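## Task

Exchange the cardboard box in the open drawer of the low, narrow three-drawer file cabinet with the mug in the open drawer of the wide three-drawer cabinet, so each ends up in the other's drawer, then close every drawer completely. The mug must not drop more than a few centimetres or be struck hard. The cabinets must stay roughly where they started, and the robot must not topple or finish tilted. The result only counts if it holds without the robot supporting anything.

## Robot and tools

Robot: a Rainbow Robotics RB-Y1. It has a differential base with two drive wheels and two rear casters (0.66 m long, 0.58 m wide, front edge 0.10 m ahead of the drive axle). It has a torso whose lower part (the leg) folds at ankle, knee and hip, a head carrying head_camera, and left and right arms, each with a parallel gripper and a wrist camera (left_wrist_camera, right_wrist_camera).

execute_actions: "actions" is a list holding one action, or nothing (an empty list only reads state and images). "cameras" lists head_camera, left_wrist_camera, right_wrist_camera or all. Omitted, null or ["all"] returns every camera, [] returns none, and an unknown name rejects the call. The pictures line gives the image order. An action may hold these keys:
- "base": exactly one relative command, counted from the base's last reported position. {"translate_m": d} drives straight d metres, -3 to 3, forward positive. {"rotate_rad": d} turns in place d radians, -3.2 to 3.2, positive is counter-clockwise seen from above. The base cannot move sideways.
- "joints": a single dictionary for the whole robot (both arms, torso, head), keyed by joint name. Every value is an absolute target, not an offset, in radians (grippers in metres). A joint counts as done within ±0.02 rad (grippers ±0.004 m). Torso: torso_squat_rad 0 to 1.2 (0 upright; more lowers the chest, kept level); torso_shift_rad -0.3 to 0.6 (positive pushes the hips forward); torso_pitch_rad -0.2 to 1.4 (positive bows forward); torso_yaw_rad -1.5 to 1.5 (positive turns left). Combined torso limits: squat + shift <= 1.52; squat - shift + pitch <= 1.57; shift + 0.5 pitch - 0.4 squat <= 0.7; shift + 0.3 pitch - 0.5 squat <= 0.39. Breaking one leaves the commanded torso joints partway, reported as "off_target". Arms (left_ or right_ prefix): shoulder_pitch_rad -2.356 to 2.356 (0 hangs down; negative raises the arm forward and up); left_shoulder_roll_rad 0 to 3.141 (positive lifts it out to the left); right_shoulder_roll_rad -3.141 to 0 (negative lifts it out to the right); shoulder_yaw_rad -2.094 to 2.094; elbow_rad -2.617 to 0.01 (0 straight, negative bends forward); forearm_roll_rad -3.141 to 3.141; wrist_pitch_rad -1.57 to 1.919 (negative tips the hand forward); hand_roll_rad -2.705 to 2.705; gripper_m 0 to 0.1, the gap between the pads. On both arms, positive shoulder yaw swings a bent forearm left, and positive forearm and hand roll are counter-clockwise viewed from above on a hanging arm. Head: head_pan_rad -0.523 to 0.523 relative to the chest (positive left); head_tilt_rad -0.35 to 1.57 (positive looks down).
- "speeds": lowers top speed for this action only: translate_m 0.05 to 0.4 m/s, rotate_rad 0.1 to 1.509 rad/s (turn acceleration 0.5 rad/s²). Defaults are the maxima. A base move needing over 8.667 s is refused.
- "min_time_s": 0.1 to 8 s, a floor on the duration of each arm and head motion.
Joint top speeds: arms 1 rad/s (forearm roll, wrist pitch, hand roll 1.5), head 1.5, squat and pitch 0.3, shift 0.15, torso yaw 0.6, grippers 0.1 m/s. All parts of an action start together. An unknown key or out-of-range value rejects the whole call. A joint or the base left out may still be driving at an older target, and the statuses will not show it. If a result reports a stop, the remaining calls in that reply are skipped.

wait: "seconds" 0 to 10. Commands nothing new and returns state and images. zoom_image: "camera" plus "region" [x0, y0, x1, y1] in pixels of that camera's latest full image, origin top-left, at most 504 by 504. finished_scene: "scene" number. It ends the scene for good once the last command has been held, and reports success and the next task.

Frames: the base frame sits on the floor midway between the drive wheels, x forward, y left, z up. chest (a spine point 0.08 m below the shoulders, x where the chest faces, z up the spine), left_hand and right_hand are reported in it. A hand point lies between the finger pads; fingers point along its -z and close along its x. Reported hand positions may be off, more so at long reach. The odometry frame is the base frame at scene start. base_odometry counts only wheel rotation, so slipping looks like travel; its heading runs -3.142 to 3.142, positive left.

Results: base_status and joint_status give each motion's ending. "done" (for the base: wheels turned the full amount, slip included). "off_target" means it rested short and may still push. "limit_stop_at_<name>" is a built-in limit. "contact_stop" (torso and arms only) means it hit resistance. "time_out" comes after 1.5x the expected time plus 1 s (torso 2.5x), never over 14 s. "stopped_with_arm" is a torso halted by an arm's contact stop. "limit_stop_at_own_body" means the self-guard halted an arm or torso before touching its own body; move them apart. "joint command not followed" plus a "cause:" line and "not_followed" mean an arm's targets were withheld for self or arm-to-arm collision; they may be retried later until valid targets arrive. Contact stops, time_outs and stopped_with_arm halt the whole group (torso joints, or one arm's seven joints), which then holds where it rests. on_its_own lists uncommanded parts; "held at" is a target, not a position. MOTOR HOT appears from 65 °C. An OVER-TEMPERATURE FAULT (80 °C) brakes the arm, skips the rest of the call and marks keys "limit_stop_at_motor_heat"; resend targets afterwards. A torque fault freezes everything for 10 s. Load limits are 60.9 N m for the shoulders, 31.3 for elbows and 21.7 for the wrist joints, counting held weight.

Cautions: to grip, command an opening at least 0.005 m narrower than the object; "off_target" on the gripper is then expected. The base keeps driving into furniture; the bent leg reaches past the front edge, and a leg pressed on furniture can shove the robot back unseen by odometry. After any stop, first back off the arms in their own action, then the torso. Exception: if both hands hold one object and the torso contact-stops immediately with nothing in the way, set every arm joint (not grippers) to its current reading, then resend the torso. Never let the arms collide or press hard together, including hands and fingers. Each arm carries up to 3 kg; heavy loads far forward can tip the robot. Set the mug down gently, avoid slamming drawers or shoving cabinets, and expect loose items to be nudged occasionally. While you think, the simulation keeps running and the robot holds its last command.

Each tool is called after "Call:" by a JSON object that holds its "op" and its "data", one argument or row to a line.

## Session

Call:
{"op": "execute_actions", "data": {
  "actions": []
}}

Scene clock: 0.00 s.
base_odometry: x=+0.000 y=+0.000 heading=+0.000 (m, m, rad; odometry frame)
base_status: not commanded
joint_positions: torso_squat_rad=+0.350 torso_shift_rad=-0.001 torso_pitch_rad=+0.000 torso_yaw_rad=+0.000 left_shoulder_pitch_rad=-0.007 left_shoulder_roll_rad=+0.015 left_shoulder_yaw_rad=+0.004 left_elbow_rad=-0.164 left_forearm_roll_rad=+0.054 left_wrist_pitch_rad=-0.003 left_hand_roll_rad=+0.009 left_gripper_m=+0.099 right_shoulder_pitch_rad=-0.034 right_shoulder_roll_rad=-0.038 right_shoulder_yaw_rad=+0.018 right_elbow_rad=-0.214 right_forearm_roll_rad=-0.002 right_wrist_pitch_rad=-0.003 right_hand_roll_rad=-0.034 right_gripper_m=+0.100 head_pan_rad=+0.000 head_tilt_rad=+0.400
joint_status: not commanded
chest: x=-0.2287 y=+0.0007 z=+1.2475 quat_wxyz=(+1.000, -0.001, +0.000, +0.000) (m; base frame)
left_hand: x=-0.1428 y=+0.2314 z=+0.5669 quat_wxyz=(+0.996, +0.004, -0.087, +0.032) (m; base frame)
right_hand: x=-0.0993 y=-0.2459 z=+0.5742 quat_wxyz=(+0.992, -0.016, -0.125, -0.001) (m; base frame)
pictures: head_camera, left_wrist_camera, right_wrist_camera
Images, in order (width x height): head_camera 896x504, left_wrist_camera 644x364, right_wrist_camera 644x364.

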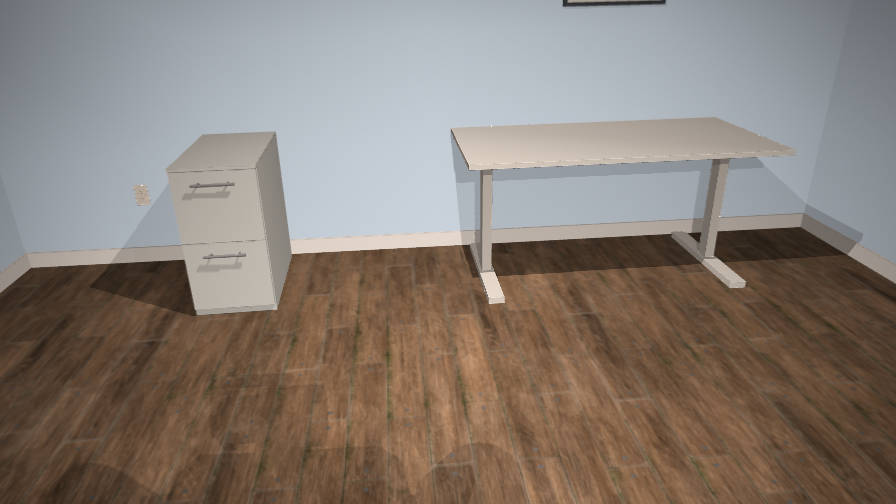

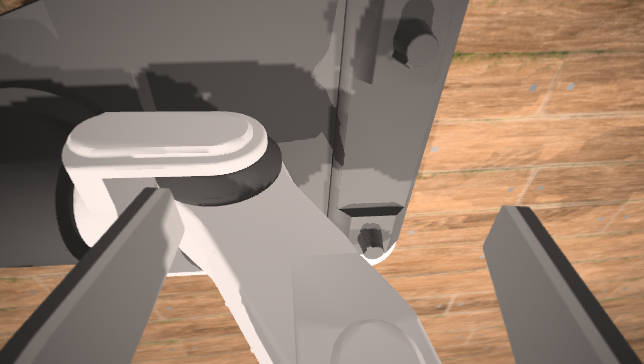

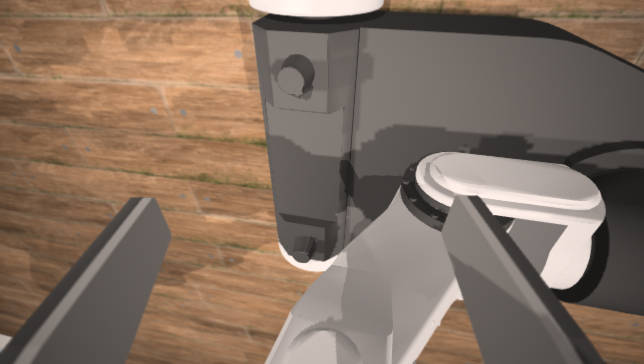

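Call:
{"op": "execute_actions", "data": {
  "actions": [
    {"base":{"rotate_rad":1.6}}
  ],
  "cameras": ["head_camera"]
}}

Call:
{"op": "execute_actions", "data": {
  "actions": [
    {"base":{"rotate_rad":1.6}}
  ],
  "cameras": ["head_camera"]
}}

Call:
{"op": "execute_actions", "data": {
  "actions": [
    {"base":{"rotate_rad":1.6}}
  ],
  "cameras": ["head_camera"]
}}

Scene clock: 4.63 s.
base_odometry: x=+0.000 y=+0.000 heading=+1.599 (m, m, rad; odometry frame)
base_status: done
joint_positions: torso_squat_rad=+0.350 torso_shift_rad=-0.001 torso_pitch_rad=-0.001 torso_yaw_rad=+0.000 left_shoulder_pitch_rad=-0.007 left_shoulder_roll_rad=+0.015 left_shoulder_yaw_rad=+0.004 left_elbow_rad=-0.164 left_forearm_roll_rad=+0.054 left_wrist_pitch_rad=-0.003 left_hand_roll_rad=+0.009 left_gripper_m=+0.099 right_shoulder_pitch_rad=-0.034 right_shoulder_roll_rad=-0.038 right_shoulder_yaw_rad=+0.018 right_elbow_rad=-0.214 right_forearm_roll_rad=-0.002 right_wrist_pitch_rad=-0.003 right_hand_roll_rad=-0.034 right_gripper_m=+0.100 head_pan_rad=+0.000 head_tilt_rad=+0.400
joint_status: not commanded
chest: x=-0.2288 y=+0.0007 z=+1.2475 quat_wxyz=(+1.000, -0.001, +0.000, +0.000) (m; base frame)
left_hand: x=-0.1428 y=+0.2314 z=+0.5669 quat_wxyz=(+0.996, +0.004, -0.087, +0.032) (m; base frame)
right_hand: x=-0.0993 y=-0.2459 z=+0.5742 quat_wxyz=(+0.992, -0.016, -0.125, -0.001) (m; base frame)
pictures: head_camera
Images, in order (width x height): head_camera 896x504.

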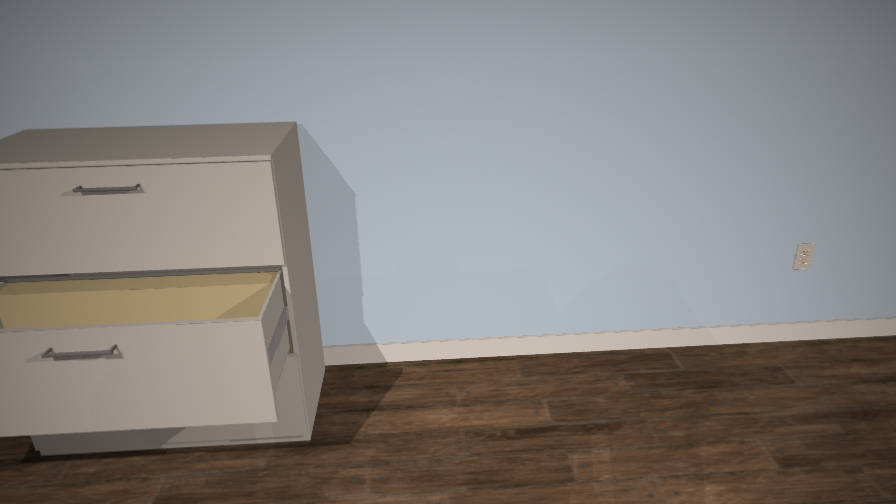

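Scene clock: 8.67 s.
base_odometry: x=+0.000 y=+0.000 heading=-3.084 (m, m, rad; odometry frame)
base_status: done
joint_positions: torso_squat_rad=+0.350 torso_shift_rad=-0.001 torso_pitch_rad=-0.001 torso_yaw_rad=+0.000 left_shoulder_pitch_rad=-0.007 left_shoulder_roll_rad=+0.015 left_shoulder_yaw_rad=+0.004 left_elbow_rad=-0.164 left_forearm_roll_rad=+0.054 left_wrist_pitch_rad=-0.003 left_hand_roll_rad=+0.009 left_gripper_m=+0.099 right_shoulder_pitch_rad=-0.034 right_shoulder_roll_rad=-0.038 right_shoulder_yaw_rad=+0.018 right_elbow_rad=-0.214 right_forearm_roll_rad=-0.002 right_wrist_pitch_rad=-0.003 right_hand_roll_rad=-0.034 right_gripper_m=+0.100 head_pan_rad=+0.000 head_tilt_rad=+0.400
joint_status: not commanded
chest: x=-0.2288 y=+0.0007 z=+1.2475 quat_wxyz=(+1.000, -0.001, +0.000, +0.000) (m; base frame)
left_hand: x=-0.1428 y=+0.2314 z=+0.5669 quat_wxyz=(+0.996, +0.004, -0.087, +0.032) (m; base frame)
right_hand: x=-0.0993 y=-0.2460 z=+0.5742 quat_wxyz=(+0.992, -0.016, -0.125, -0.001) (m; base frame)
pictures: head_camera
Images, in order (width x height): head_camera 896x504.

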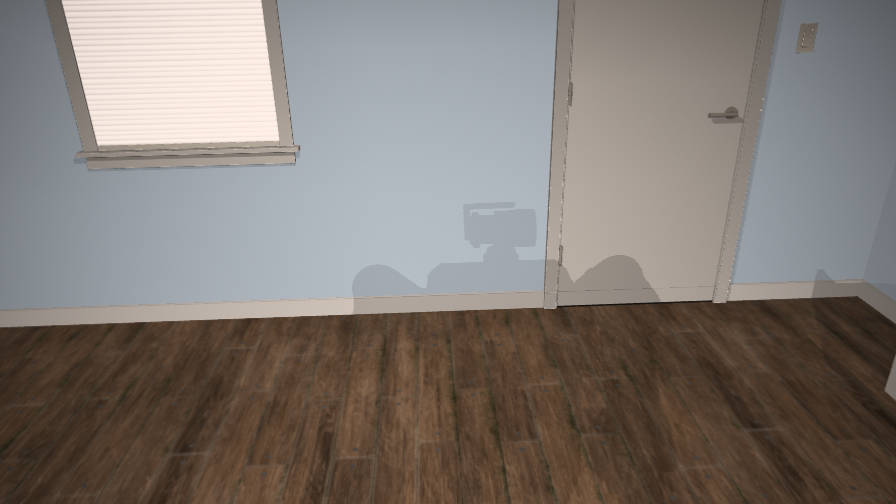

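Scene clock: 12.70 s.
base_odometry: x=+0.000 y=+0.000 heading=-1.485 (m, m, rad; odometry frame)
base_status: done
joint_positions: torso_squat_rad=+0.350 torso_shift_rad=-0.001 torso_pitch_rad=-0.001 torso_yaw_rad=+0.000 left_shoulder_pitch_rad=-0.007 left_shoulder_roll_rad=+0.015 left_shoulder_yaw_rad=+0.004 left_elbow_rad=-0.164 left_forearm_roll_rad=+0.054 left_wrist_pitch_rad=-0.003 left_hand_roll_rad=+0.009 left_gripper_m=+0.099 right_shoulder_pitch_rad=-0.034 right_shoulder_roll_rad=-0.038 right_shoulder_yaw_rad=+0.018 right_elbow_rad=-0.214 right_forearm_roll_rad=-0.002 right_wrist_pitch_rad=-0.003 right_hand_roll_rad=-0.034 right_gripper_m=+0.100 head_pan_rad=+0.000 head_tilt_rad=+0.400
joint_status: not commanded
chest: x=-0.2288 y=+0.0007 z=+1.2475 quat_wxyz=(+1.000, -0.001, +0.000, +0.000) (m; base frame)
left_hand: x=-0.1428 y=+0.2314 z=+0.5669 quat_wxyz=(+0.996, +0.004, -0.087, +0.032) (m; base frame)
right_hand: x=-0.0993 y=-0.2460 z=+0.5742 quat_wxyz=(+0.992, -0.016, -0.125, -0.001) (m; base frame)
pictures: head_camera
Images, in order (width x height): head_camera 896x504.

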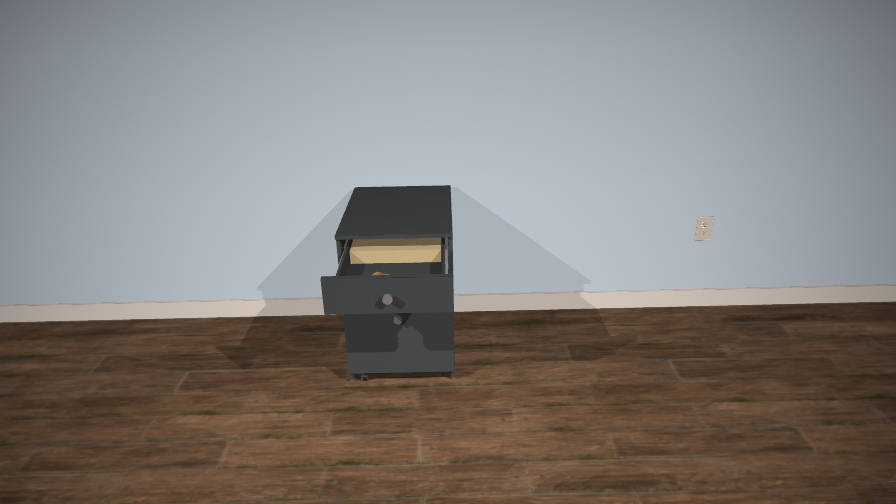

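Call:
{"op": "execute_actions", "data": {
  "actions": [
    {"base":{"translate_m":0.8},"joints":{"head_tilt_rad":0.8}}
  ],
  "cameras": ["head_camera"]
}}

Scene clock: 16.60 s.
base_odometry: x=+0.069 y=-0.797 heading=-1.484 (m, m, rad; odometry frame)
base_status: done
joint_positions: torso_squat_rad=+0.350 torso_shift_rad=-0.001 torso_pitch_rad=+0.000 torso_yaw_rad=+0.000 left_shoulder_pitch_rad=-0.007 left_shoulder_roll_rad=+0.015 left_shoulder_yaw_rad=+0.004 left_elbow_rad=-0.165 left_forearm_roll_rad=+0.054 left_wrist_pitch_rad=-0.003 left_hand_roll_rad=+0.009 left_gripper_m=+0.099 right_shoulder_pitch_rad=-0.034 right_shoulder_roll_rad=-0.038 right_shoulder_yaw_rad=+0.018 right_elbow_rad=-0.214 right_forearm_roll_rad=-0.002 right_wrist_pitch_rad=-0.003 right_hand_roll_rad=-0.034 right_gripper_m=+0.100 head_pan_rad=+0.000 head_tilt_rad=+0.800
joint_status: all done
chest: x=-0.2287 y=+0.0007 z=+1.2475 quat_wxyz=(+1.000, -0.001, +0.000, +0.000) (m; base frame)
left_hand: x=-0.1428 y=+0.2314 z=+0.5669 quat_wxyz=(+0.996, +0.004, -0.087, +0.032) (m; base frame)
right_hand: x=-0.0992 y=-0.2460 z=+0.5742 quat_wxyz=(+0.992, -0.016, -0.125, -0.001) (m; base frame)
pictures: head_camera
Images, in order (width x height): head_camera 896x504.

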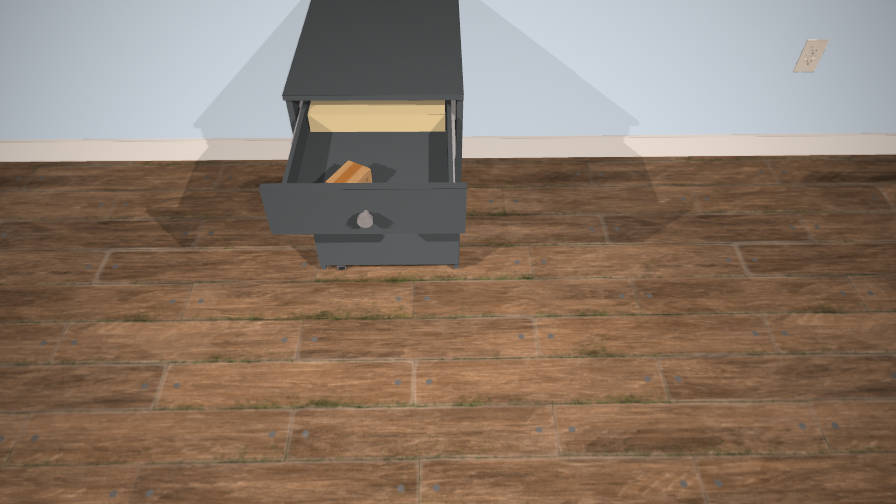

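Call:
{"op": "execute_actions", "data": {
  "actions": [
    {"base":{"translate_m":0.6},"joints":{"head_tilt_rad":0.6,"torso_pitch_rad":0.6,"left_shoulder_pitch_rad":-0.9,"left_elbow_rad":-0.9,"left_wrist_pitch_rad":1.2}}
  ]
}}

Scene clock: 20.27 s.
base_odometry: x=+0.122 y=-1.395 heading=-1.483 (m, m, rad; odometry frame)
base_status: done
joint_positions: torso_squat_rad=+0.350 torso_shift_rad=-0.001 torso_pitch_rad=+0.600 torso_yaw_rad=+0.000 left_shoulder_pitch_rad=-0.900 left_shoulder_roll_rad=+0.015 left_shoulder_yaw_rad=+0.004 left_elbow_rad=-0.900 left_forearm_roll_rad=+0.054 left_wrist_pitch_rad=+1.200 left_hand_roll_rad=+0.009 left_gripper_m=+0.099 right_shoulder_pitch_rad=-0.034 right_shoulder_roll_rad=-0.038 right_shoulder_yaw_rad=+0.018 right_elbow_rad=-0.214 right_forearm_roll_rad=-0.002 right_wrist_pitch_rad=-0.003 right_hand_roll_rad=-0.034 right_gripper_m=+0.100 head_pan_rad=+0.000 head_tilt_rad=+0.600
joint_status: all done
chest: x=-0.0538 y=+0.0007 z=+1.1934 quat_wxyz=(+0.955, -0.001, +0.296, +0.000) (m; base frame)
left_hand: x=+0.2825 y=+0.0979 z=+0.6405 quat_wxyz=(+0.991, -0.041, +0.027, -0.128) (m; base frame)
right_hand: x=-0.3276 y=-0.2459 z=+0.5649 quat_wxyz=(+0.985, -0.016, +0.175, +0.004) (m; base frame)
pictures: head_camera, left_wrist_camera, right_wrist_camera
Images, in order (width x height): head_camera 896x504, left_wrist_camera 644x364, right_wrist_camera 644x364.

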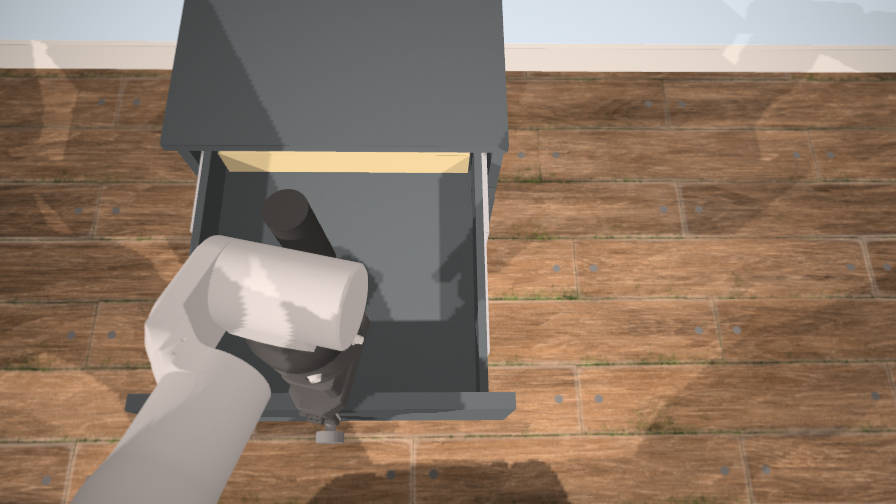

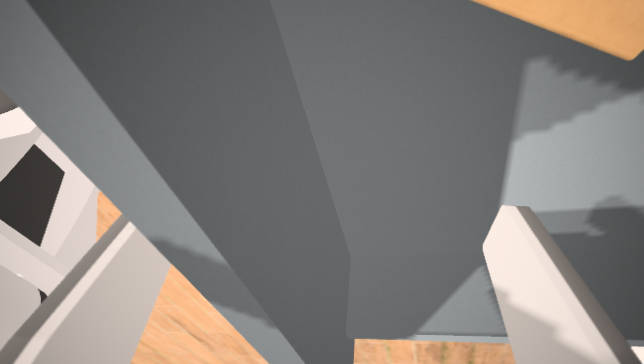

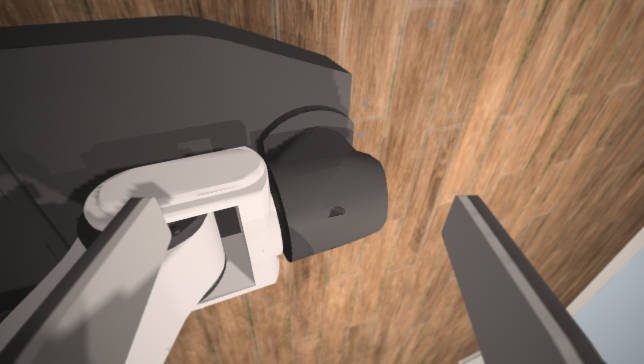

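Call:
{"op": "execute_actions", "data": {
  "actions": [
    {"joints":{"left_shoulder_pitch_rad":-1.1,"left_shoulder_roll_rad":0.2,"left_elbow_rad":-0.8,"left_wrist_pitch_rad":1.3}}
  ],
  "cameras": ["head_camera","left_wrist_camera"]
}}

Scene clock: 21.50 s.
base_odometry: x=+0.122 y=-1.395 heading=-1.483 (m, m, rad; odometry frame)
base_status: not commanded
joint_positions: torso_squat_rad=+0.350 torso_shift_rad=-0.001 torso_pitch_rad=+0.600 torso_yaw_rad=+0.000 left_shoulder_pitch_rad=-1.100 left_shoulder_roll_rad=+0.200 left_shoulder_yaw_rad=+0.004 left_elbow_rad=-0.800 left_forearm_roll_rad=+0.054 left_wrist_pitch_rad=+1.300 left_hand_roll_rad=+0.009 left_gripper_m=+0.099 right_shoulder_pitch_rad=-0.034 right_shoulder_roll_rad=-0.038 right_shoulder_yaw_rad=+0.018 right_elbow_rad=-0.214 right_forearm_roll_rad=-0.002 right_wrist_pitch_rad=-0.003 right_hand_roll_rad=-0.034 right_gripper_m=+0.100 head_pan_rad=+0.000 head_tilt_rad=+0.600
joint_status: all done
chest: x=-0.0538 y=+0.0007 z=+1.1934 quat_wxyz=(+0.955, -0.001, +0.296, +0.000) (m; base frame)
left_hand: x=+0.3709 y=+0.1933 z=+0.6910 quat_wxyz=(+0.991, +0.051, +0.014, -0.119) (m; base frame)
right_hand: x=-0.3277 y=-0.2459 z=+0.5649 quat_wxyz=(+0.985, -0.016, +0.175, +0.004) (m; base frame)
pictures: head_camera, left_wrist_camera
Images, in order (width x height): head_camera 896x504, left_wrist_camera 644x364.

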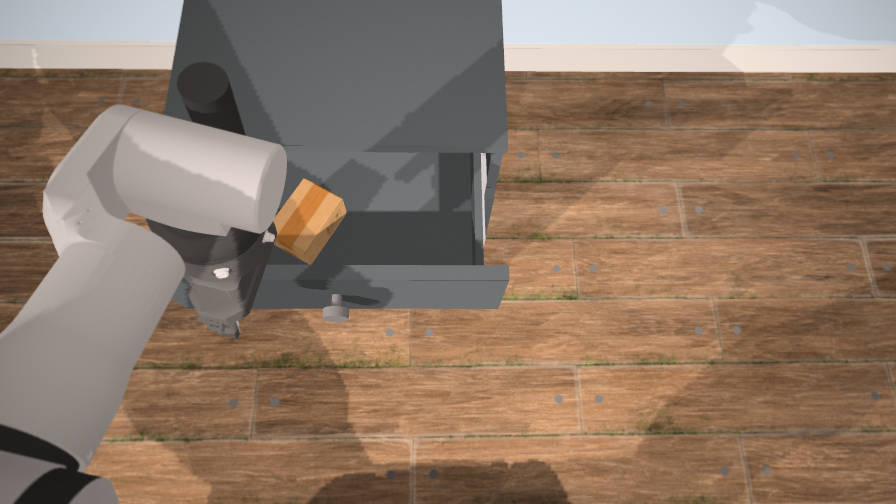

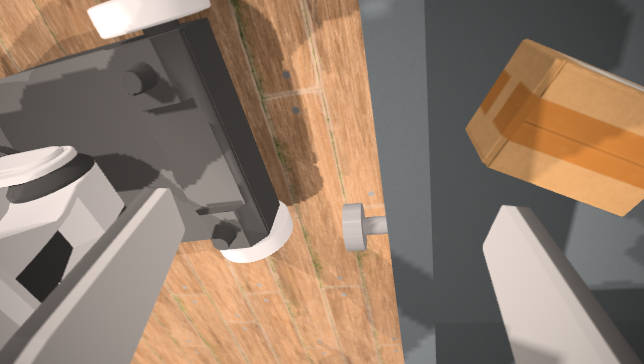

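Call:
{"op": "execute_actions", "data": {
  "actions": [
    {"joints":{"torso_squat_rad":0.1}}
  ],
  "cameras": []
}}

Call:
{"op": "execute_actions", "data": {
  "actions": [
    {"joints":{"left_shoulder_pitch_rad":-1.25,"left_shoulder_roll_rad":0.0,"left_elbow_rad":-0.7,"left_wrist_pitch_rad":1.35,"left_gripper_m":0.0}}
  ],
  "cameras": ["head_camera","left_wrist_camera"]
}}

Scene clock: 23.83 s.
base_odometry: x=+0.122 y=-1.395 heading=-1.483 (m, m, rad; odometry frame)
base_status: not commanded
joint_positions: torso_squat_rad=+0.100 torso_shift_rad=-0.001 torso_pitch_rad=+0.600 torso_yaw_rad=+0.000 left_shoulder_pitch_rad=-1.100 left_shoulder_roll_rad=+0.200 left_shoulder_yaw_rad=+0.004 left_elbow_rad=-0.800 left_forearm_roll_rad=+0.054 left_wrist_pitch_rad=+1.300 left_hand_roll_rad=+0.009 left_gripper_m=+0.099 right_shoulder_pitch_rad=-0.034 right_shoulder_roll_rad=-0.038 right_shoulder_yaw_rad=+0.018 right_elbow_rad=-0.214 right_forearm_roll_rad=-0.002 right_wrist_pitch_rad=-0.003 right_hand_roll_rad=-0.034 right_gripper_m=+0.100 head_pan_rad=+0.000 head_tilt_rad=+0.600
joint_status: all done
chest: x=-0.0538 y=+0.0007 z=+1.2324 quat_wxyz=(+0.955, -0.001, +0.296, +0.000) (m; base frame)
left_hand: x=+0.3709 y=+0.1933 z=+0.7299 quat_wxyz=(+0.991, +0.051, +0.014, -0.119) (m; base frame)
right_hand: x=-0.3278 y=-0.2459 z=+0.6039 quat_wxyz=(+0.985, -0.016, +0.175, +0.004) (m; base frame)
pictures: none
No camera images: the call's "cameras" was empty. Leave "cameras" out to get every camera's image.

Scene clock: 25.30 s.
base_odometry: x=+0.122 y=-1.395 heading=-1.483 (m, m, rad; odometry frame)
base_status: not commanded
joint_positions: torso_squat_rad=+0.100 torso_shift_rad=-0.001 torso_pitch_rad=+0.600 torso_yaw_rad=+0.000 left_shoulder_pitch_rad=-1.250 left_shoulder_roll_rad=+0.000 left_shoulder_yaw_rad=+0.004 left_elbow_rad=-0.700 left_forearm_roll_rad=+0.054 left_wrist_pitch_rad=+1.350 left_hand_roll_rad=+0.009 left_gripper_m=+0.000 right_shoulder_pitch_rad=-0.034 right_shoulder_roll_rad=-0.038 right_shoulder_yaw_rad=+0.018 right_elbow_rad=-0.214 right_forearm_roll_rad=-0.002 right_wrist_pitch_rad=-0.003 right_hand_roll_rad=-0.034 right_gripper_m=+0.100 head_pan_rad=+0.000 head_tilt_rad=+0.600
joint_status: all done
chest: x=-0.0538 y=+0.0007 z=+1.2324 quat_wxyz=(+0.955, -0.001, +0.296, +0.000) (m; base frame)
left_hand: x=+0.3578 y=+0.0496 z=+0.7564 quat_wxyz=(+0.981, -0.023, +0.034, -0.187) (m; base frame)
right_hand: x=-0.3278 y=-0.2459 z=+0.6039 quat_wxyz=(+0.985, -0.016, +0.175, +0.004) (m; base frame)
pictures: head_camera, left_wrist_camera
Images, in order (width x height): head_camera 896x504, left_wrist_camera 644x364.

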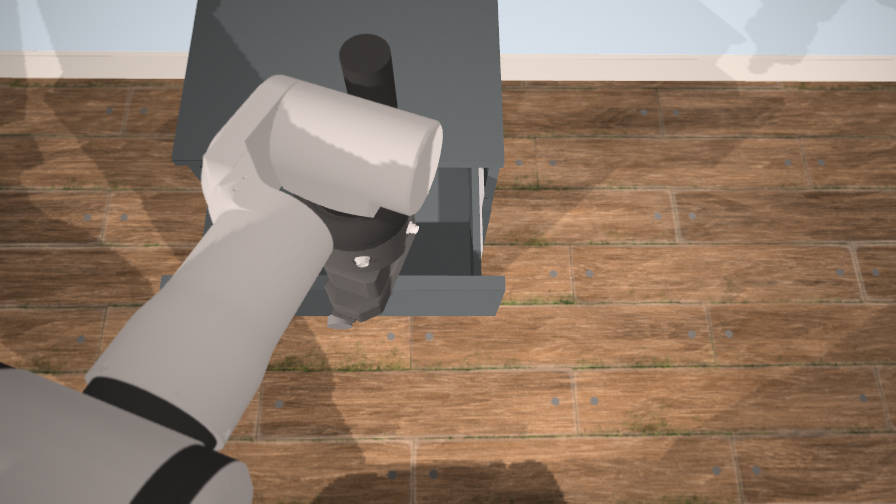

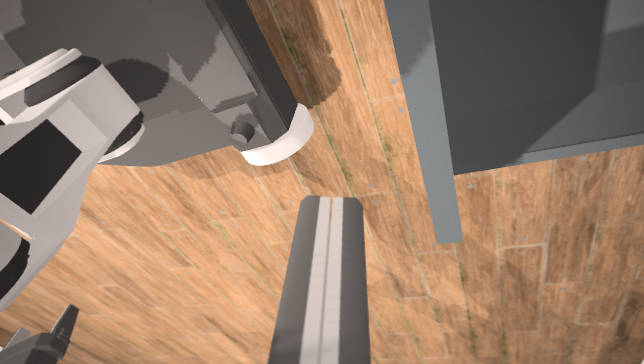

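Call:
{"op": "execute_actions", "data": {
  "actions": [
    {"base":{"translate_m":0.1},"speeds":{"translate_m":0.1}}
  ],
  "cameras": ["head_camera","left_wrist_camera"]
}}

Scene clock: 27.23 s.
base_odometry: x=+0.131 y=-1.495 heading=-1.482 (m, m, rad; odometry frame)
base_status: done
joint_positions: torso_squat_rad=+0.100 torso_shift_rad=-0.001 torso_pitch_rad=+0.600 torso_yaw_rad=+0.000 left_shoulder_pitch_rad=-1.250 left_shoulder_roll_rad=+0.000 left_shoulder_yaw_rad=+0.004 left_elbow_rad=-0.700 left_forearm_roll_rad=+0.054 left_wrist_pitch_rad=+1.350 left_hand_roll_rad=+0.009 left_gripper_m=+0.000 right_shoulder_pitch_rad=-0.034 right_shoulder_roll_rad=-0.038 right_shoulder_yaw_rad=+0.018 right_elbow_rad=-0.214 right_forearm_roll_rad=-0.002 right_wrist_pitch_rad=-0.003 right_hand_roll_rad=-0.034 right_gripper_m=+0.100 head_pan_rad=+0.000 head_tilt_rad=+0.600
joint_status: not commanded
chest: x=-0.0538 y=+0.0007 z=+1.2324 quat_wxyz=(+0.955, -0.001, +0.296, +0.000) (m; base frame)
left_hand: x=+0.3578 y=+0.0497 z=+0.7564 quat_wxyz=(+0.982, -0.022, +0.034, -0.187) (m; base frame)
right_hand: x=-0.3278 y=-0.2459 z=+0.6039 quat_wxyz=(+0.985, -0.016, +0.175, +0.004) (m; base frame)
pictures: head_camera, left_wrist_camera
Images, in order (width x height): head_camera 896x504, left_wrist_camera 644x364.

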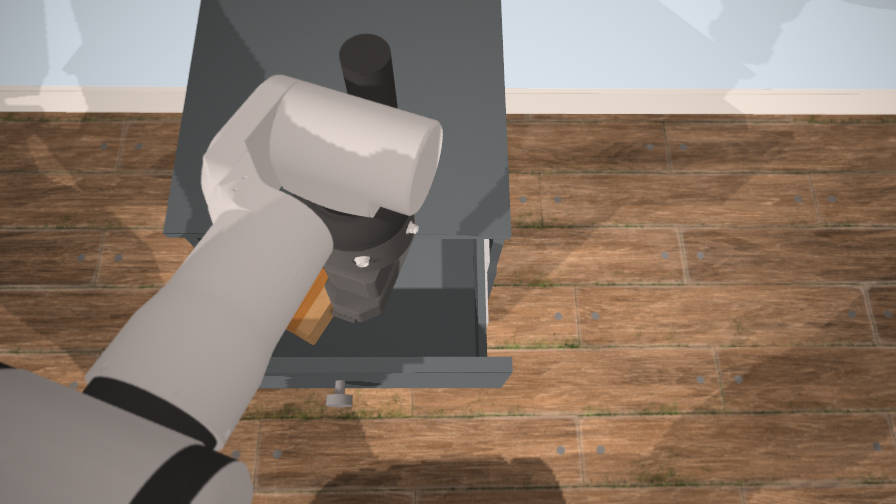

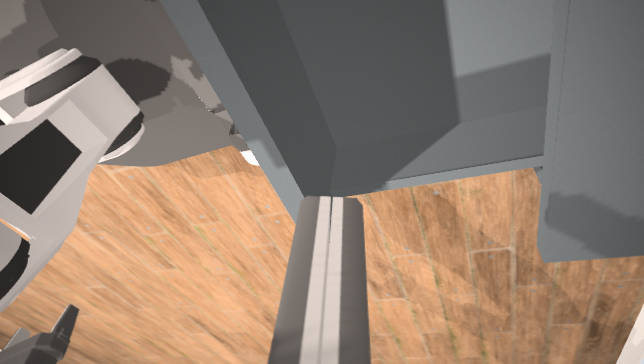

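Lower, then back up.

Call:
{"op": "execute_actions", "data": {
  "actions": [
    {"joints":{"torso_squat_rad":0.55}}
  ],
  "cameras": []
}}

Call:
{"op": "execute_actions", "data": {
  "actions": [
    {"base":{"translate_m":-0.17},"speeds":{"translate_m":0.1}}
  ],
  "cameras": ["head_camera","left_wrist_camera"]
}}

Scene clock: 29.80 s.
base_odometry: x=+0.131 y=-1.495 heading=-1.482 (m, m, rad; odometry frame)
base_status: not commanded
joint_positions: torso_squat_rad=+0.550 torso_shift_rad=-0.001 torso_pitch_rad=+0.600 torso_yaw_rad=+0.000 left_shoulder_pitch_rad=-1.250 left_shoulder_roll_rad=+0.000 left_shoulder_yaw_rad=+0.004 left_elbow_rad=-0.700 left_forearm_roll_rad=+0.054 left_wrist_pitch_rad=+1.350 left_hand_roll_rad=+0.009 left_gripper_m=+0.000 right_shoulder_pitch_rad=-0.034 right_shoulder_roll_rad=-0.038 right_shoulder_yaw_rad=+0.018 right_elbow_rad=-0.214 right_forearm_roll_rad=-0.002 right_wrist_pitch_rad=-0.003 right_hand_roll_rad=-0.034 right_gripper_m=+0.100 head_pan_rad=+0.000 head_tilt_rad=+0.600
joint_status: all done
chest: x=-0.0538 y=+0.0006 z=+1.1326 quat_wxyz=(+0.955, -0.001, +0.296, +0.000) (m; base frame)
left_hand: x=+0.3579 y=+0.0497 z=+0.6567 quat_wxyz=(+0.982, -0.022, +0.034, -0.187) (m; base frame)
right_hand: x=-0.3277 y=-0.2460 z=+0.5041 quat_wxyz=(+0.985, -0.016, +0.175, +0.004) (m; base frame)
pictures: none
No camera images: the call's "cameras" was empty. Leave "cameras" out to get every camera's image.

Scene clock: 32.37 s.
base_odometry: x=+0.116 y=-1.326 heading=-1.483 (m, m, rad; odometry frame)
base_status: done
joint_positions: torso_squat_rad=+0.550 torso_shift_rad=-0.001 torso_pitch_rad=+0.600 torso_yaw_rad=+0.000 left_shoulder_pitch_rad=-1.250 left_shoulder_roll_rad=+0.000 left_shoulder_yaw_rad=+0.004 left_elbow_rad=-0.700 left_forearm_roll_rad=+0.054 left_wrist_pitch_rad=+1.350 left_hand_roll_rad=+0.009 left_gripper_m=+0.000 right_shoulder_pitch_rad=-0.034 right_shoulder_roll_rad=-0.038 right_shoulder_yaw_rad=+0.018 right_elbow_rad=-0.214 right_forearm_roll_rad=-0.002 right_wrist_pitch_rad=-0.003 right_hand_roll_rad=-0.034 right_gripper_m=+0.100 head_pan_rad=+0.000 head_tilt_rad=+0.600
joint_status: not commanded
chest: x=-0.0538 y=+0.0006 z=+1.1326 quat_wxyz=(+0.955, -0.001, +0.296, +0.000) (m; base frame)
left_hand: x=+0.3580 y=+0.0498 z=+0.6568 quat_wxyz=(+0.982, -0.022, +0.034, -0.187) (m; base frame)
right_hand: x=-0.3277 y=-0.2460 z=+0.5041 quat_wxyz=(+0.985, -0.016, +0.175, +0.004) (m; base frame)
pictures: head_camera, left_wrist_camera
Images, in order (width x height): head_camera 896x504, left_wrist_camera 644x364.

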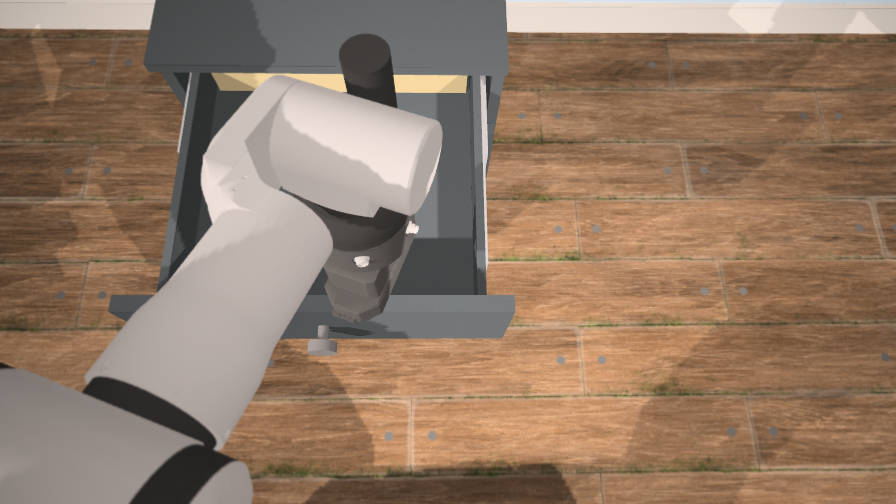

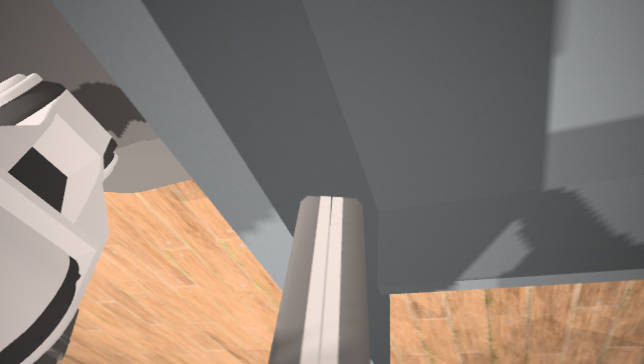

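Call:
{"op": "execute_actions", "data": {
  "actions": [
    {"joints":{"torso_squat_rad":0.1}}
  ],
  "cameras": []
}}

Call:
{"op": "execute_actions", "data": {
  "actions": [
    {"base":{"translate_m":0.08},"speeds":{"translate_m":0.1},"joints":{"left_shoulder_roll_rad":0.1,"left_hand_roll_rad":1.3,"left_gripper_m":0.1}}
  ],
  "cameras": ["head_camera","left_wrist_camera"]
}}

Scene clock: 35.00 s.
base_odometry: x=+0.116 y=-1.326 heading=-1.483 (m, m, rad; odometry frame)
base_status: not commanded
joint_positions: torso_squat_rad=+0.100 torso_shift_rad=-0.001 torso_pitch_rad=+0.600 torso_yaw_rad=+0.000 left_shoulder_pitch_rad=-1.250 left_shoulder_roll_rad=+0.000 left_shoulder_yaw_rad=+0.004 left_elbow_rad=-0.700 left_forearm_roll_rad=+0.054 left_wrist_pitch_rad=+1.350 left_hand_roll_rad=+0.009 left_gripper_m=+0.000 right_shoulder_pitch_rad=-0.034 right_shoulder_roll_rad=-0.038 right_shoulder_yaw_rad=+0.018 right_elbow_rad=-0.214 right_forearm_roll_rad=-0.002 right_wrist_pitch_rad=-0.003 right_hand_roll_rad=-0.034 right_gripper_m=+0.100 head_pan_rad=+0.000 head_tilt_rad=+0.600
joint_status: all done
chest: x=-0.0538 y=+0.0007 z=+1.2324 quat_wxyz=(+0.955, -0.001, +0.296, +0.000) (m; base frame)
left_hand: x=+0.3579 y=+0.0499 z=+0.7564 quat_wxyz=(+0.982, -0.022, +0.034, -0.187) (m; base frame)
right_hand: x=-0.3278 y=-0.2459 z=+0.6039 quat_wxyz=(+0.985, -0.016, +0.175, +0.004) (m; base frame)
pictures: none
No camera images: the call's "cameras" was empty. Leave "cameras" out to get every camera's image.

Scene clock: 36.50 s.
base_odometry: x=+0.123 y=-1.405 heading=-1.482 (m, m, rad; odometry frame)
base_status: done
joint_positions: torso_squat_rad=+0.100 torso_shift_rad=-0.001 torso_pitch_rad=+0.600 torso_yaw_rad=+0.000 left_shoulder_pitch_rad=-1.250 left_shoulder_roll_rad=+0.100 left_shoulder_yaw_rad=+0.004 left_elbow_rad=-0.700 left_forearm_roll_rad=+0.054 left_wrist_pitch_rad=+1.350 left_hand_roll_rad=+1.300 left_gripper_m=+0.099 right_shoulder_pitch_rad=-0.034 right_shoulder_roll_rad=-0.038 right_shoulder_yaw_rad=+0.018 right_elbow_rad=-0.214 right_forearm_roll_rad=-0.002 right_wrist_pitch_rad=-0.003 right_hand_roll_rad=-0.034 right_gripper_m=+0.100 head_pan_rad=+0.000 head_tilt_rad=+0.600
joint_status: all done
chest: x=-0.0538 y=+0.0007 z=+1.2324 quat_wxyz=(+0.955, -0.001, +0.296, +0.000) (m; base frame)
left_hand: x=+0.3832 y=+0.1123 z=+0.7580 quat_wxyz=(+0.884, +0.029, +0.009, +0.467) (m; base frame)
right_hand: x=-0.3278 y=-0.2459 z=+0.6039 quat_wxyz=(+0.985, -0.016, +0.175, +0.004) (m; base frame)
pictures: head_camera, left_wrist_camera
Images, in order (width x height): head_camera 896x504, left_wrist_camera 644x364.

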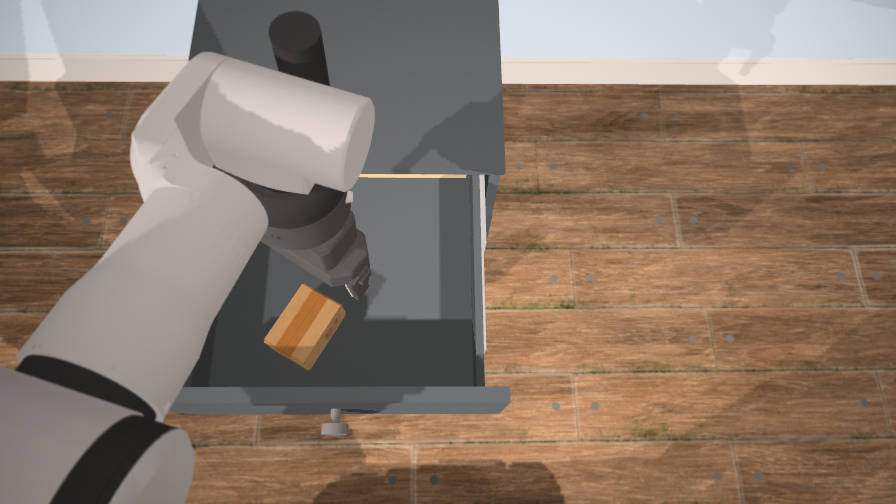

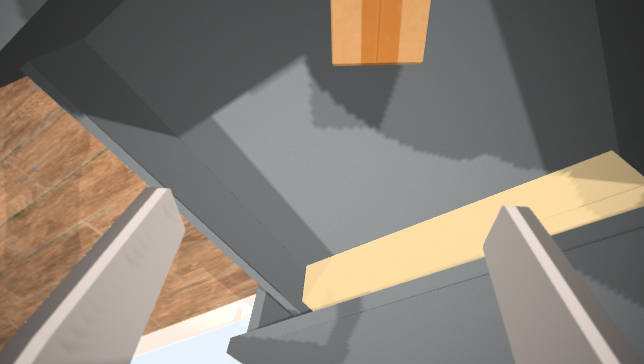

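Call:
{"op": "execute_actions", "data": {
  "actions": [
    {"base":{"translate_m":-0.05},"speeds":{"translate_m":0.1},"joints":{"left_shoulder_roll_rad":0.15,"torso_squat_rad":0.5}}
  ],
  "cameras": ["head_camera","left_wrist_camera"]
}}

Scene clock: 39.00 s.
base_odometry: x=+0.118 y=-1.355 heading=-1.484 (m, m, rad; odometry frame)
base_status: done
joint_positions: torso_squat_rad=+0.500 torso_shift_rad=-0.001 torso_pitch_rad=+0.600 torso_yaw_rad=+0.000 left_shoulder_pitch_rad=-1.250 left_shoulder_roll_rad=+0.150 left_shoulder_yaw_rad=+0.004 left_elbow_rad=-0.700 left_forearm_roll_rad=+0.054 left_wrist_pitch_rad=+1.350 left_hand_roll_rad=+1.300 left_gripper_m=+0.099 right_shoulder_pitch_rad=-0.034 right_shoulder_roll_rad=-0.038 right_shoulder_yaw_rad=+0.018 right_elbow_rad=-0.214 right_forearm_roll_rad=-0.002 right_wrist_pitch_rad=-0.003 right_hand_roll_rad=-0.034 right_gripper_m=+0.100 head_pan_rad=+0.000 head_tilt_rad=+0.600
joint_status: all done
chest: x=-0.0538 y=+0.0007 z=+1.1502 quat_wxyz=(+0.955, -0.001, +0.296, +0.000) (m; base frame)
left_hand: x=+0.3946 y=+0.1441 z=+0.6787 quat_wxyz=(+0.877, +0.042, -0.006, +0.480) (m; base frame)
right_hand: x=-0.3277 y=-0.2460 z=+0.5217 quat_wxyz=(+0.985, -0.016, +0.175, +0.004) (m; base frame)
pictures: head_camera, left_wrist_camera
Images, in order (width x height): head_camera 896x504, left_wrist_camera 644x364.

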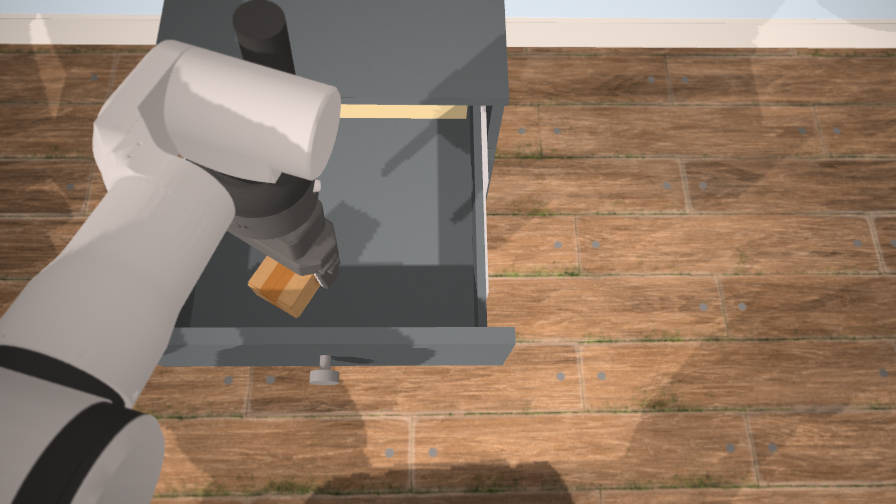

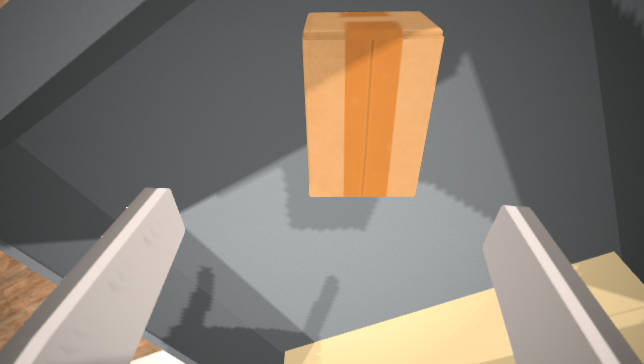

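A bit more back-left, then lower.

Call:
{"op": "execute_actions", "data": {
  "actions": [
    {"base":{"translate_m":-0.03},"speeds":{"translate_m":0.1},"joints":{"left_shoulder_roll_rad":0.18,"torso_squat_rad":0.68}}
  ],
  "cameras": ["left_wrist_camera"]
}}

Scene clock: 41.53 s.
base_odometry: x=+0.116 y=-1.326 heading=-1.485 (m, m, rad; odometry frame)
base_status: done
joint_positions: torso_squat_rad=+0.680 torso_shift_rad=-0.001 torso_pitch_rad=+0.600 torso_yaw_rad=+0.000 left_shoulder_pitch_rad=-1.250 left_shoulder_roll_rad=+0.180 left_shoulder_yaw_rad=+0.004 left_elbow_rad=-0.700 left_forearm_roll_rad=+0.054 left_wrist_pitch_rad=+1.350 left_hand_roll_rad=+1.300 left_gripper_m=+0.099 right_shoulder_pitch_rad=-0.034 right_shoulder_roll_rad=-0.038 right_shoulder_yaw_rad=+0.018 right_elbow_rad=-0.214 right_forearm_roll_rad=-0.002 right_wrist_pitch_rad=-0.003 right_hand_roll_rad=-0.034 right_gripper_m=+0.100 head_pan_rad=+0.000 head_tilt_rad=+0.600
joint_status: all done
chest: x=-0.0537 y=+0.0006 z=+1.0802 quat_wxyz=(+0.955, -0.001, +0.296, +0.000) (m; base frame)
left_hand: x=+0.4010 y=+0.1631 z=+0.6111 quat_wxyz=(+0.872, +0.049, -0.016, +0.487) (m; base frame)
right_hand: x=-0.3277 y=-0.2460 z=+0.4517 quat_wxyz=(+0.985, -0.016, +0.175, +0.004) (m; base frame)
pictures: left_wrist_camera
Images, in order (width x height): left_wrist_camera 644x364.

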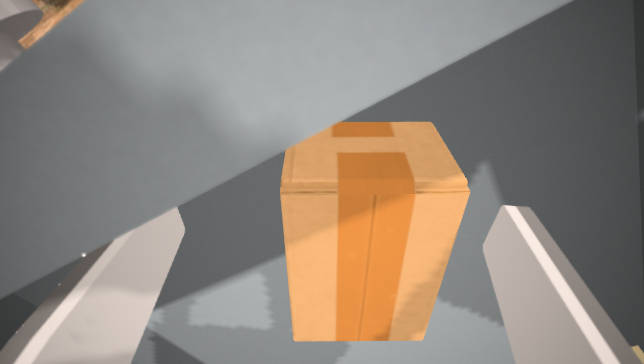

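Call:
{"op": "execute_actions", "data": {
  "actions": [
    {"joints":{"torso_squat_rad":0.77}}
  ],
  "cameras": ["left_wrist_camera"]
}}

Call:
{"op": "execute_actions", "data": {
  "actions": [
    {"joints":{"left_gripper_m":0.02}}
  ],
  "cameras": ["left_wrist_camera"]
}}

Call:
{"op": "execute_actions", "data": {
  "actions": [
    {"joints":{"torso_squat_rad":0.0}}
  ],
  "cameras": ["head_camera","left_wrist_camera"]
}}

Scene clock: 43.17 s.
base_odometry: x=+0.116 y=-1.326 heading=-1.485 (m, m, rad; odometry frame)
base_status: not commanded
joint_positions: torso_squat_rad=+0.770 torso_shift_rad=-0.001 torso_pitch_rad=+0.600 torso_yaw_rad=+0.000 left_shoulder_pitch_rad=-1.250 left_shoulder_roll_rad=+0.180 left_shoulder_yaw_rad=+0.004 left_elbow_rad=-0.700 left_forearm_roll_rad=+0.054 left_wrist_pitch_rad=+1.350 left_hand_roll_rad=+1.300 left_gripper_m=+0.099 right_shoulder_pitch_rad=-0.034 right_shoulder_roll_rad=-0.038 right_shoulder_yaw_rad=+0.018 right_elbow_rad=-0.214 right_forearm_roll_rad=-0.002 right_wrist_pitch_rad=-0.003 right_hand_roll_rad=-0.034 right_gripper_m=+0.100 head_pan_rad=+0.000 head_tilt_rad=+0.600
joint_status: all done
chest: x=-0.0537 y=+0.0006 z=+1.0384 quat_wxyz=(+0.955, -0.001, +0.296, +0.000) (m; base frame)
left_hand: x=+0.4010 y=+0.1631 z=+0.5694 quat_wxyz=(+0.872, +0.049, -0.016, +0.487) (m; base frame)
right_hand: x=-0.3276 y=-0.2460 z=+0.4099 quat_wxyz=(+0.985, -0.016, +0.175, +0.004) (m; base frame)
pictures: left_wrist_camera
Images, in order (width x height): left_wrist_camera 644x364.

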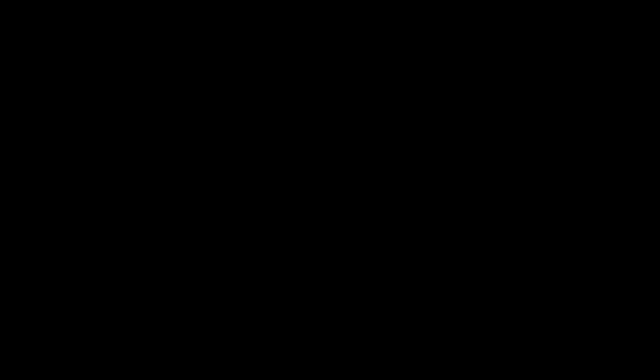

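Scene clock: 44.43 s.
base_odometry: x=+0.116 y=-1.326 heading=-1.485 (m, m, rad; odometry frame)
base_status: not commanded
joint_positions: torso_squat_rad=+0.770 torso_shift_rad=-0.001 torso_pitch_rad=+0.600 torso_yaw_rad=+0.000 left_shoulder_pitch_rad=-1.250 left_shoulder_roll_rad=+0.180 left_shoulder_yaw_rad=+0.004 left_elbow_rad=-0.700 left_forearm_roll_rad=+0.054 left_wrist_pitch_rad=+1.350 left_hand_roll_rad=+1.300 left_gripper_m=+0.062 right_shoulder_pitch_rad=-0.034 right_shoulder_roll_rad=-0.038 right_shoulder_yaw_rad=+0.018 right_elbow_rad=-0.214 right_forearm_roll_rad=-0.002 right_wrist_pitch_rad=-0.003 right_hand_roll_rad=-0.034 right_gripper_m=+0.100 head_pan_rad=+0.000 head_tilt_rad=+0.600
joint_status: left_gripper_m off_target (ended at +0.062, target +0.020)
chest: x=-0.0537 y=+0.0006 z=+1.0384 quat_wxyz=(+0.955, -0.001, +0.296, +0.000) (m; base frame)
left_hand: x=+0.4010 y=+0.1631 z=+0.5694 quat_wxyz=(+0.872, +0.049, -0.016, +0.487) (m; base frame)
right_hand: x=-0.3276 y=-0.2460 z=+0.4099 quat_wxyz=(+0.985, -0.016, +0.175, +0.004) (m; base frame)
pictures: left_wrist_camera
Images, in order (width x height): left_wrist_camera 644x364.

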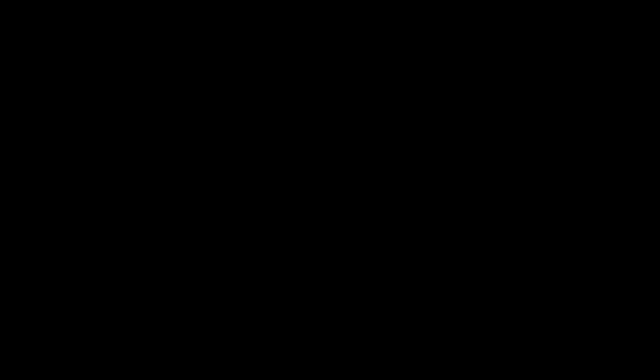

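Scene clock: 47.77 s.
base_odometry: x=+0.116 y=-1.326 heading=-1.485 (m, m, rad; odometry frame)
base_status: not commanded
joint_positions: torso_squat_rad=+0.000 torso_shift_rad=-0.001 torso_pitch_rad=+0.600 torso_yaw_rad=+0.000 left_shoulder_pitch_rad=-1.250 left_shoulder_roll_rad=+0.180 left_shoulder_yaw_rad=+0.004 left_elbow_rad=-0.700 left_forearm_roll_rad=+0.054 left_wrist_pitch_rad=+1.350 left_hand_roll_rad=+1.300 left_gripper_m=+0.062 right_shoulder_pitch_rad=-0.034 right_shoulder_roll_rad=-0.038 right_shoulder_yaw_rad=+0.018 right_elbow_rad=-0.214 right_forearm_roll_rad=-0.002 right_wrist_pitch_rad=-0.003 right_hand_roll_rad=-0.034 right_gripper_m=+0.100 head_pan_rad=+0.000 head_tilt_rad=+0.600
joint_status: all done
chest: x=-0.0538 y=+0.0007 z=+1.2358 quat_wxyz=(+0.955, -0.001, +0.296, +0.000) (m; base frame)
left_hand: x=+0.4008 y=+0.1632 z=+0.7667 quat_wxyz=(+0.872, +0.049, -0.016, +0.487) (m; base frame)
right_hand: x=-0.3278 y=-0.2459 z=+0.6074 quat_wxyz=(+0.984, -0.016, +0.175, +0.004) (m; base frame)
pictures: head_camera, left_wrist_camera
Images, in order (width x height): head_camera 896x504, left_wrist_camera 644x364.

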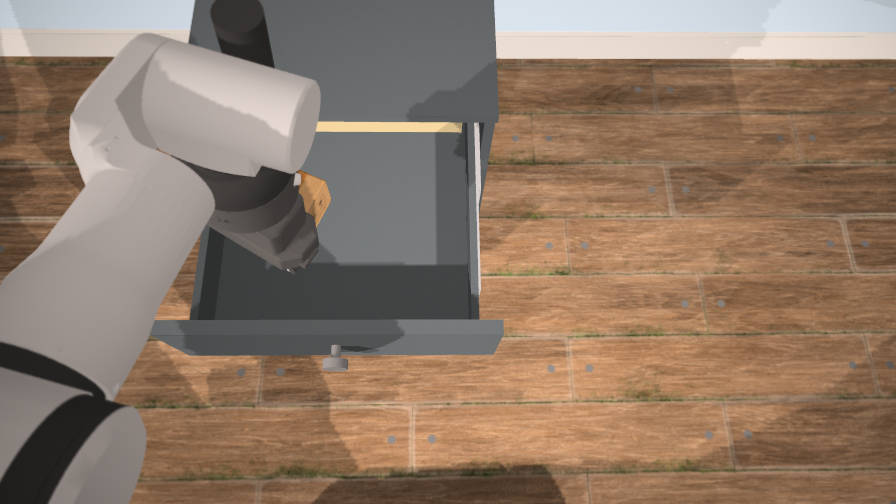

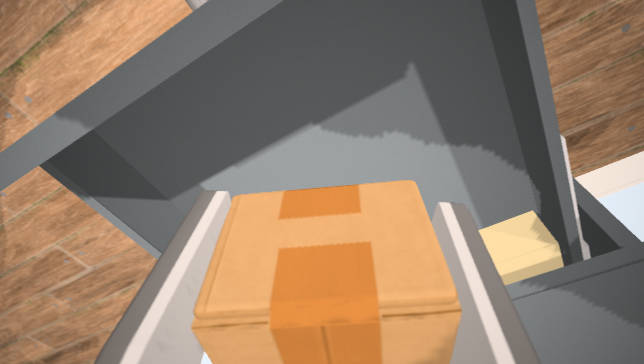

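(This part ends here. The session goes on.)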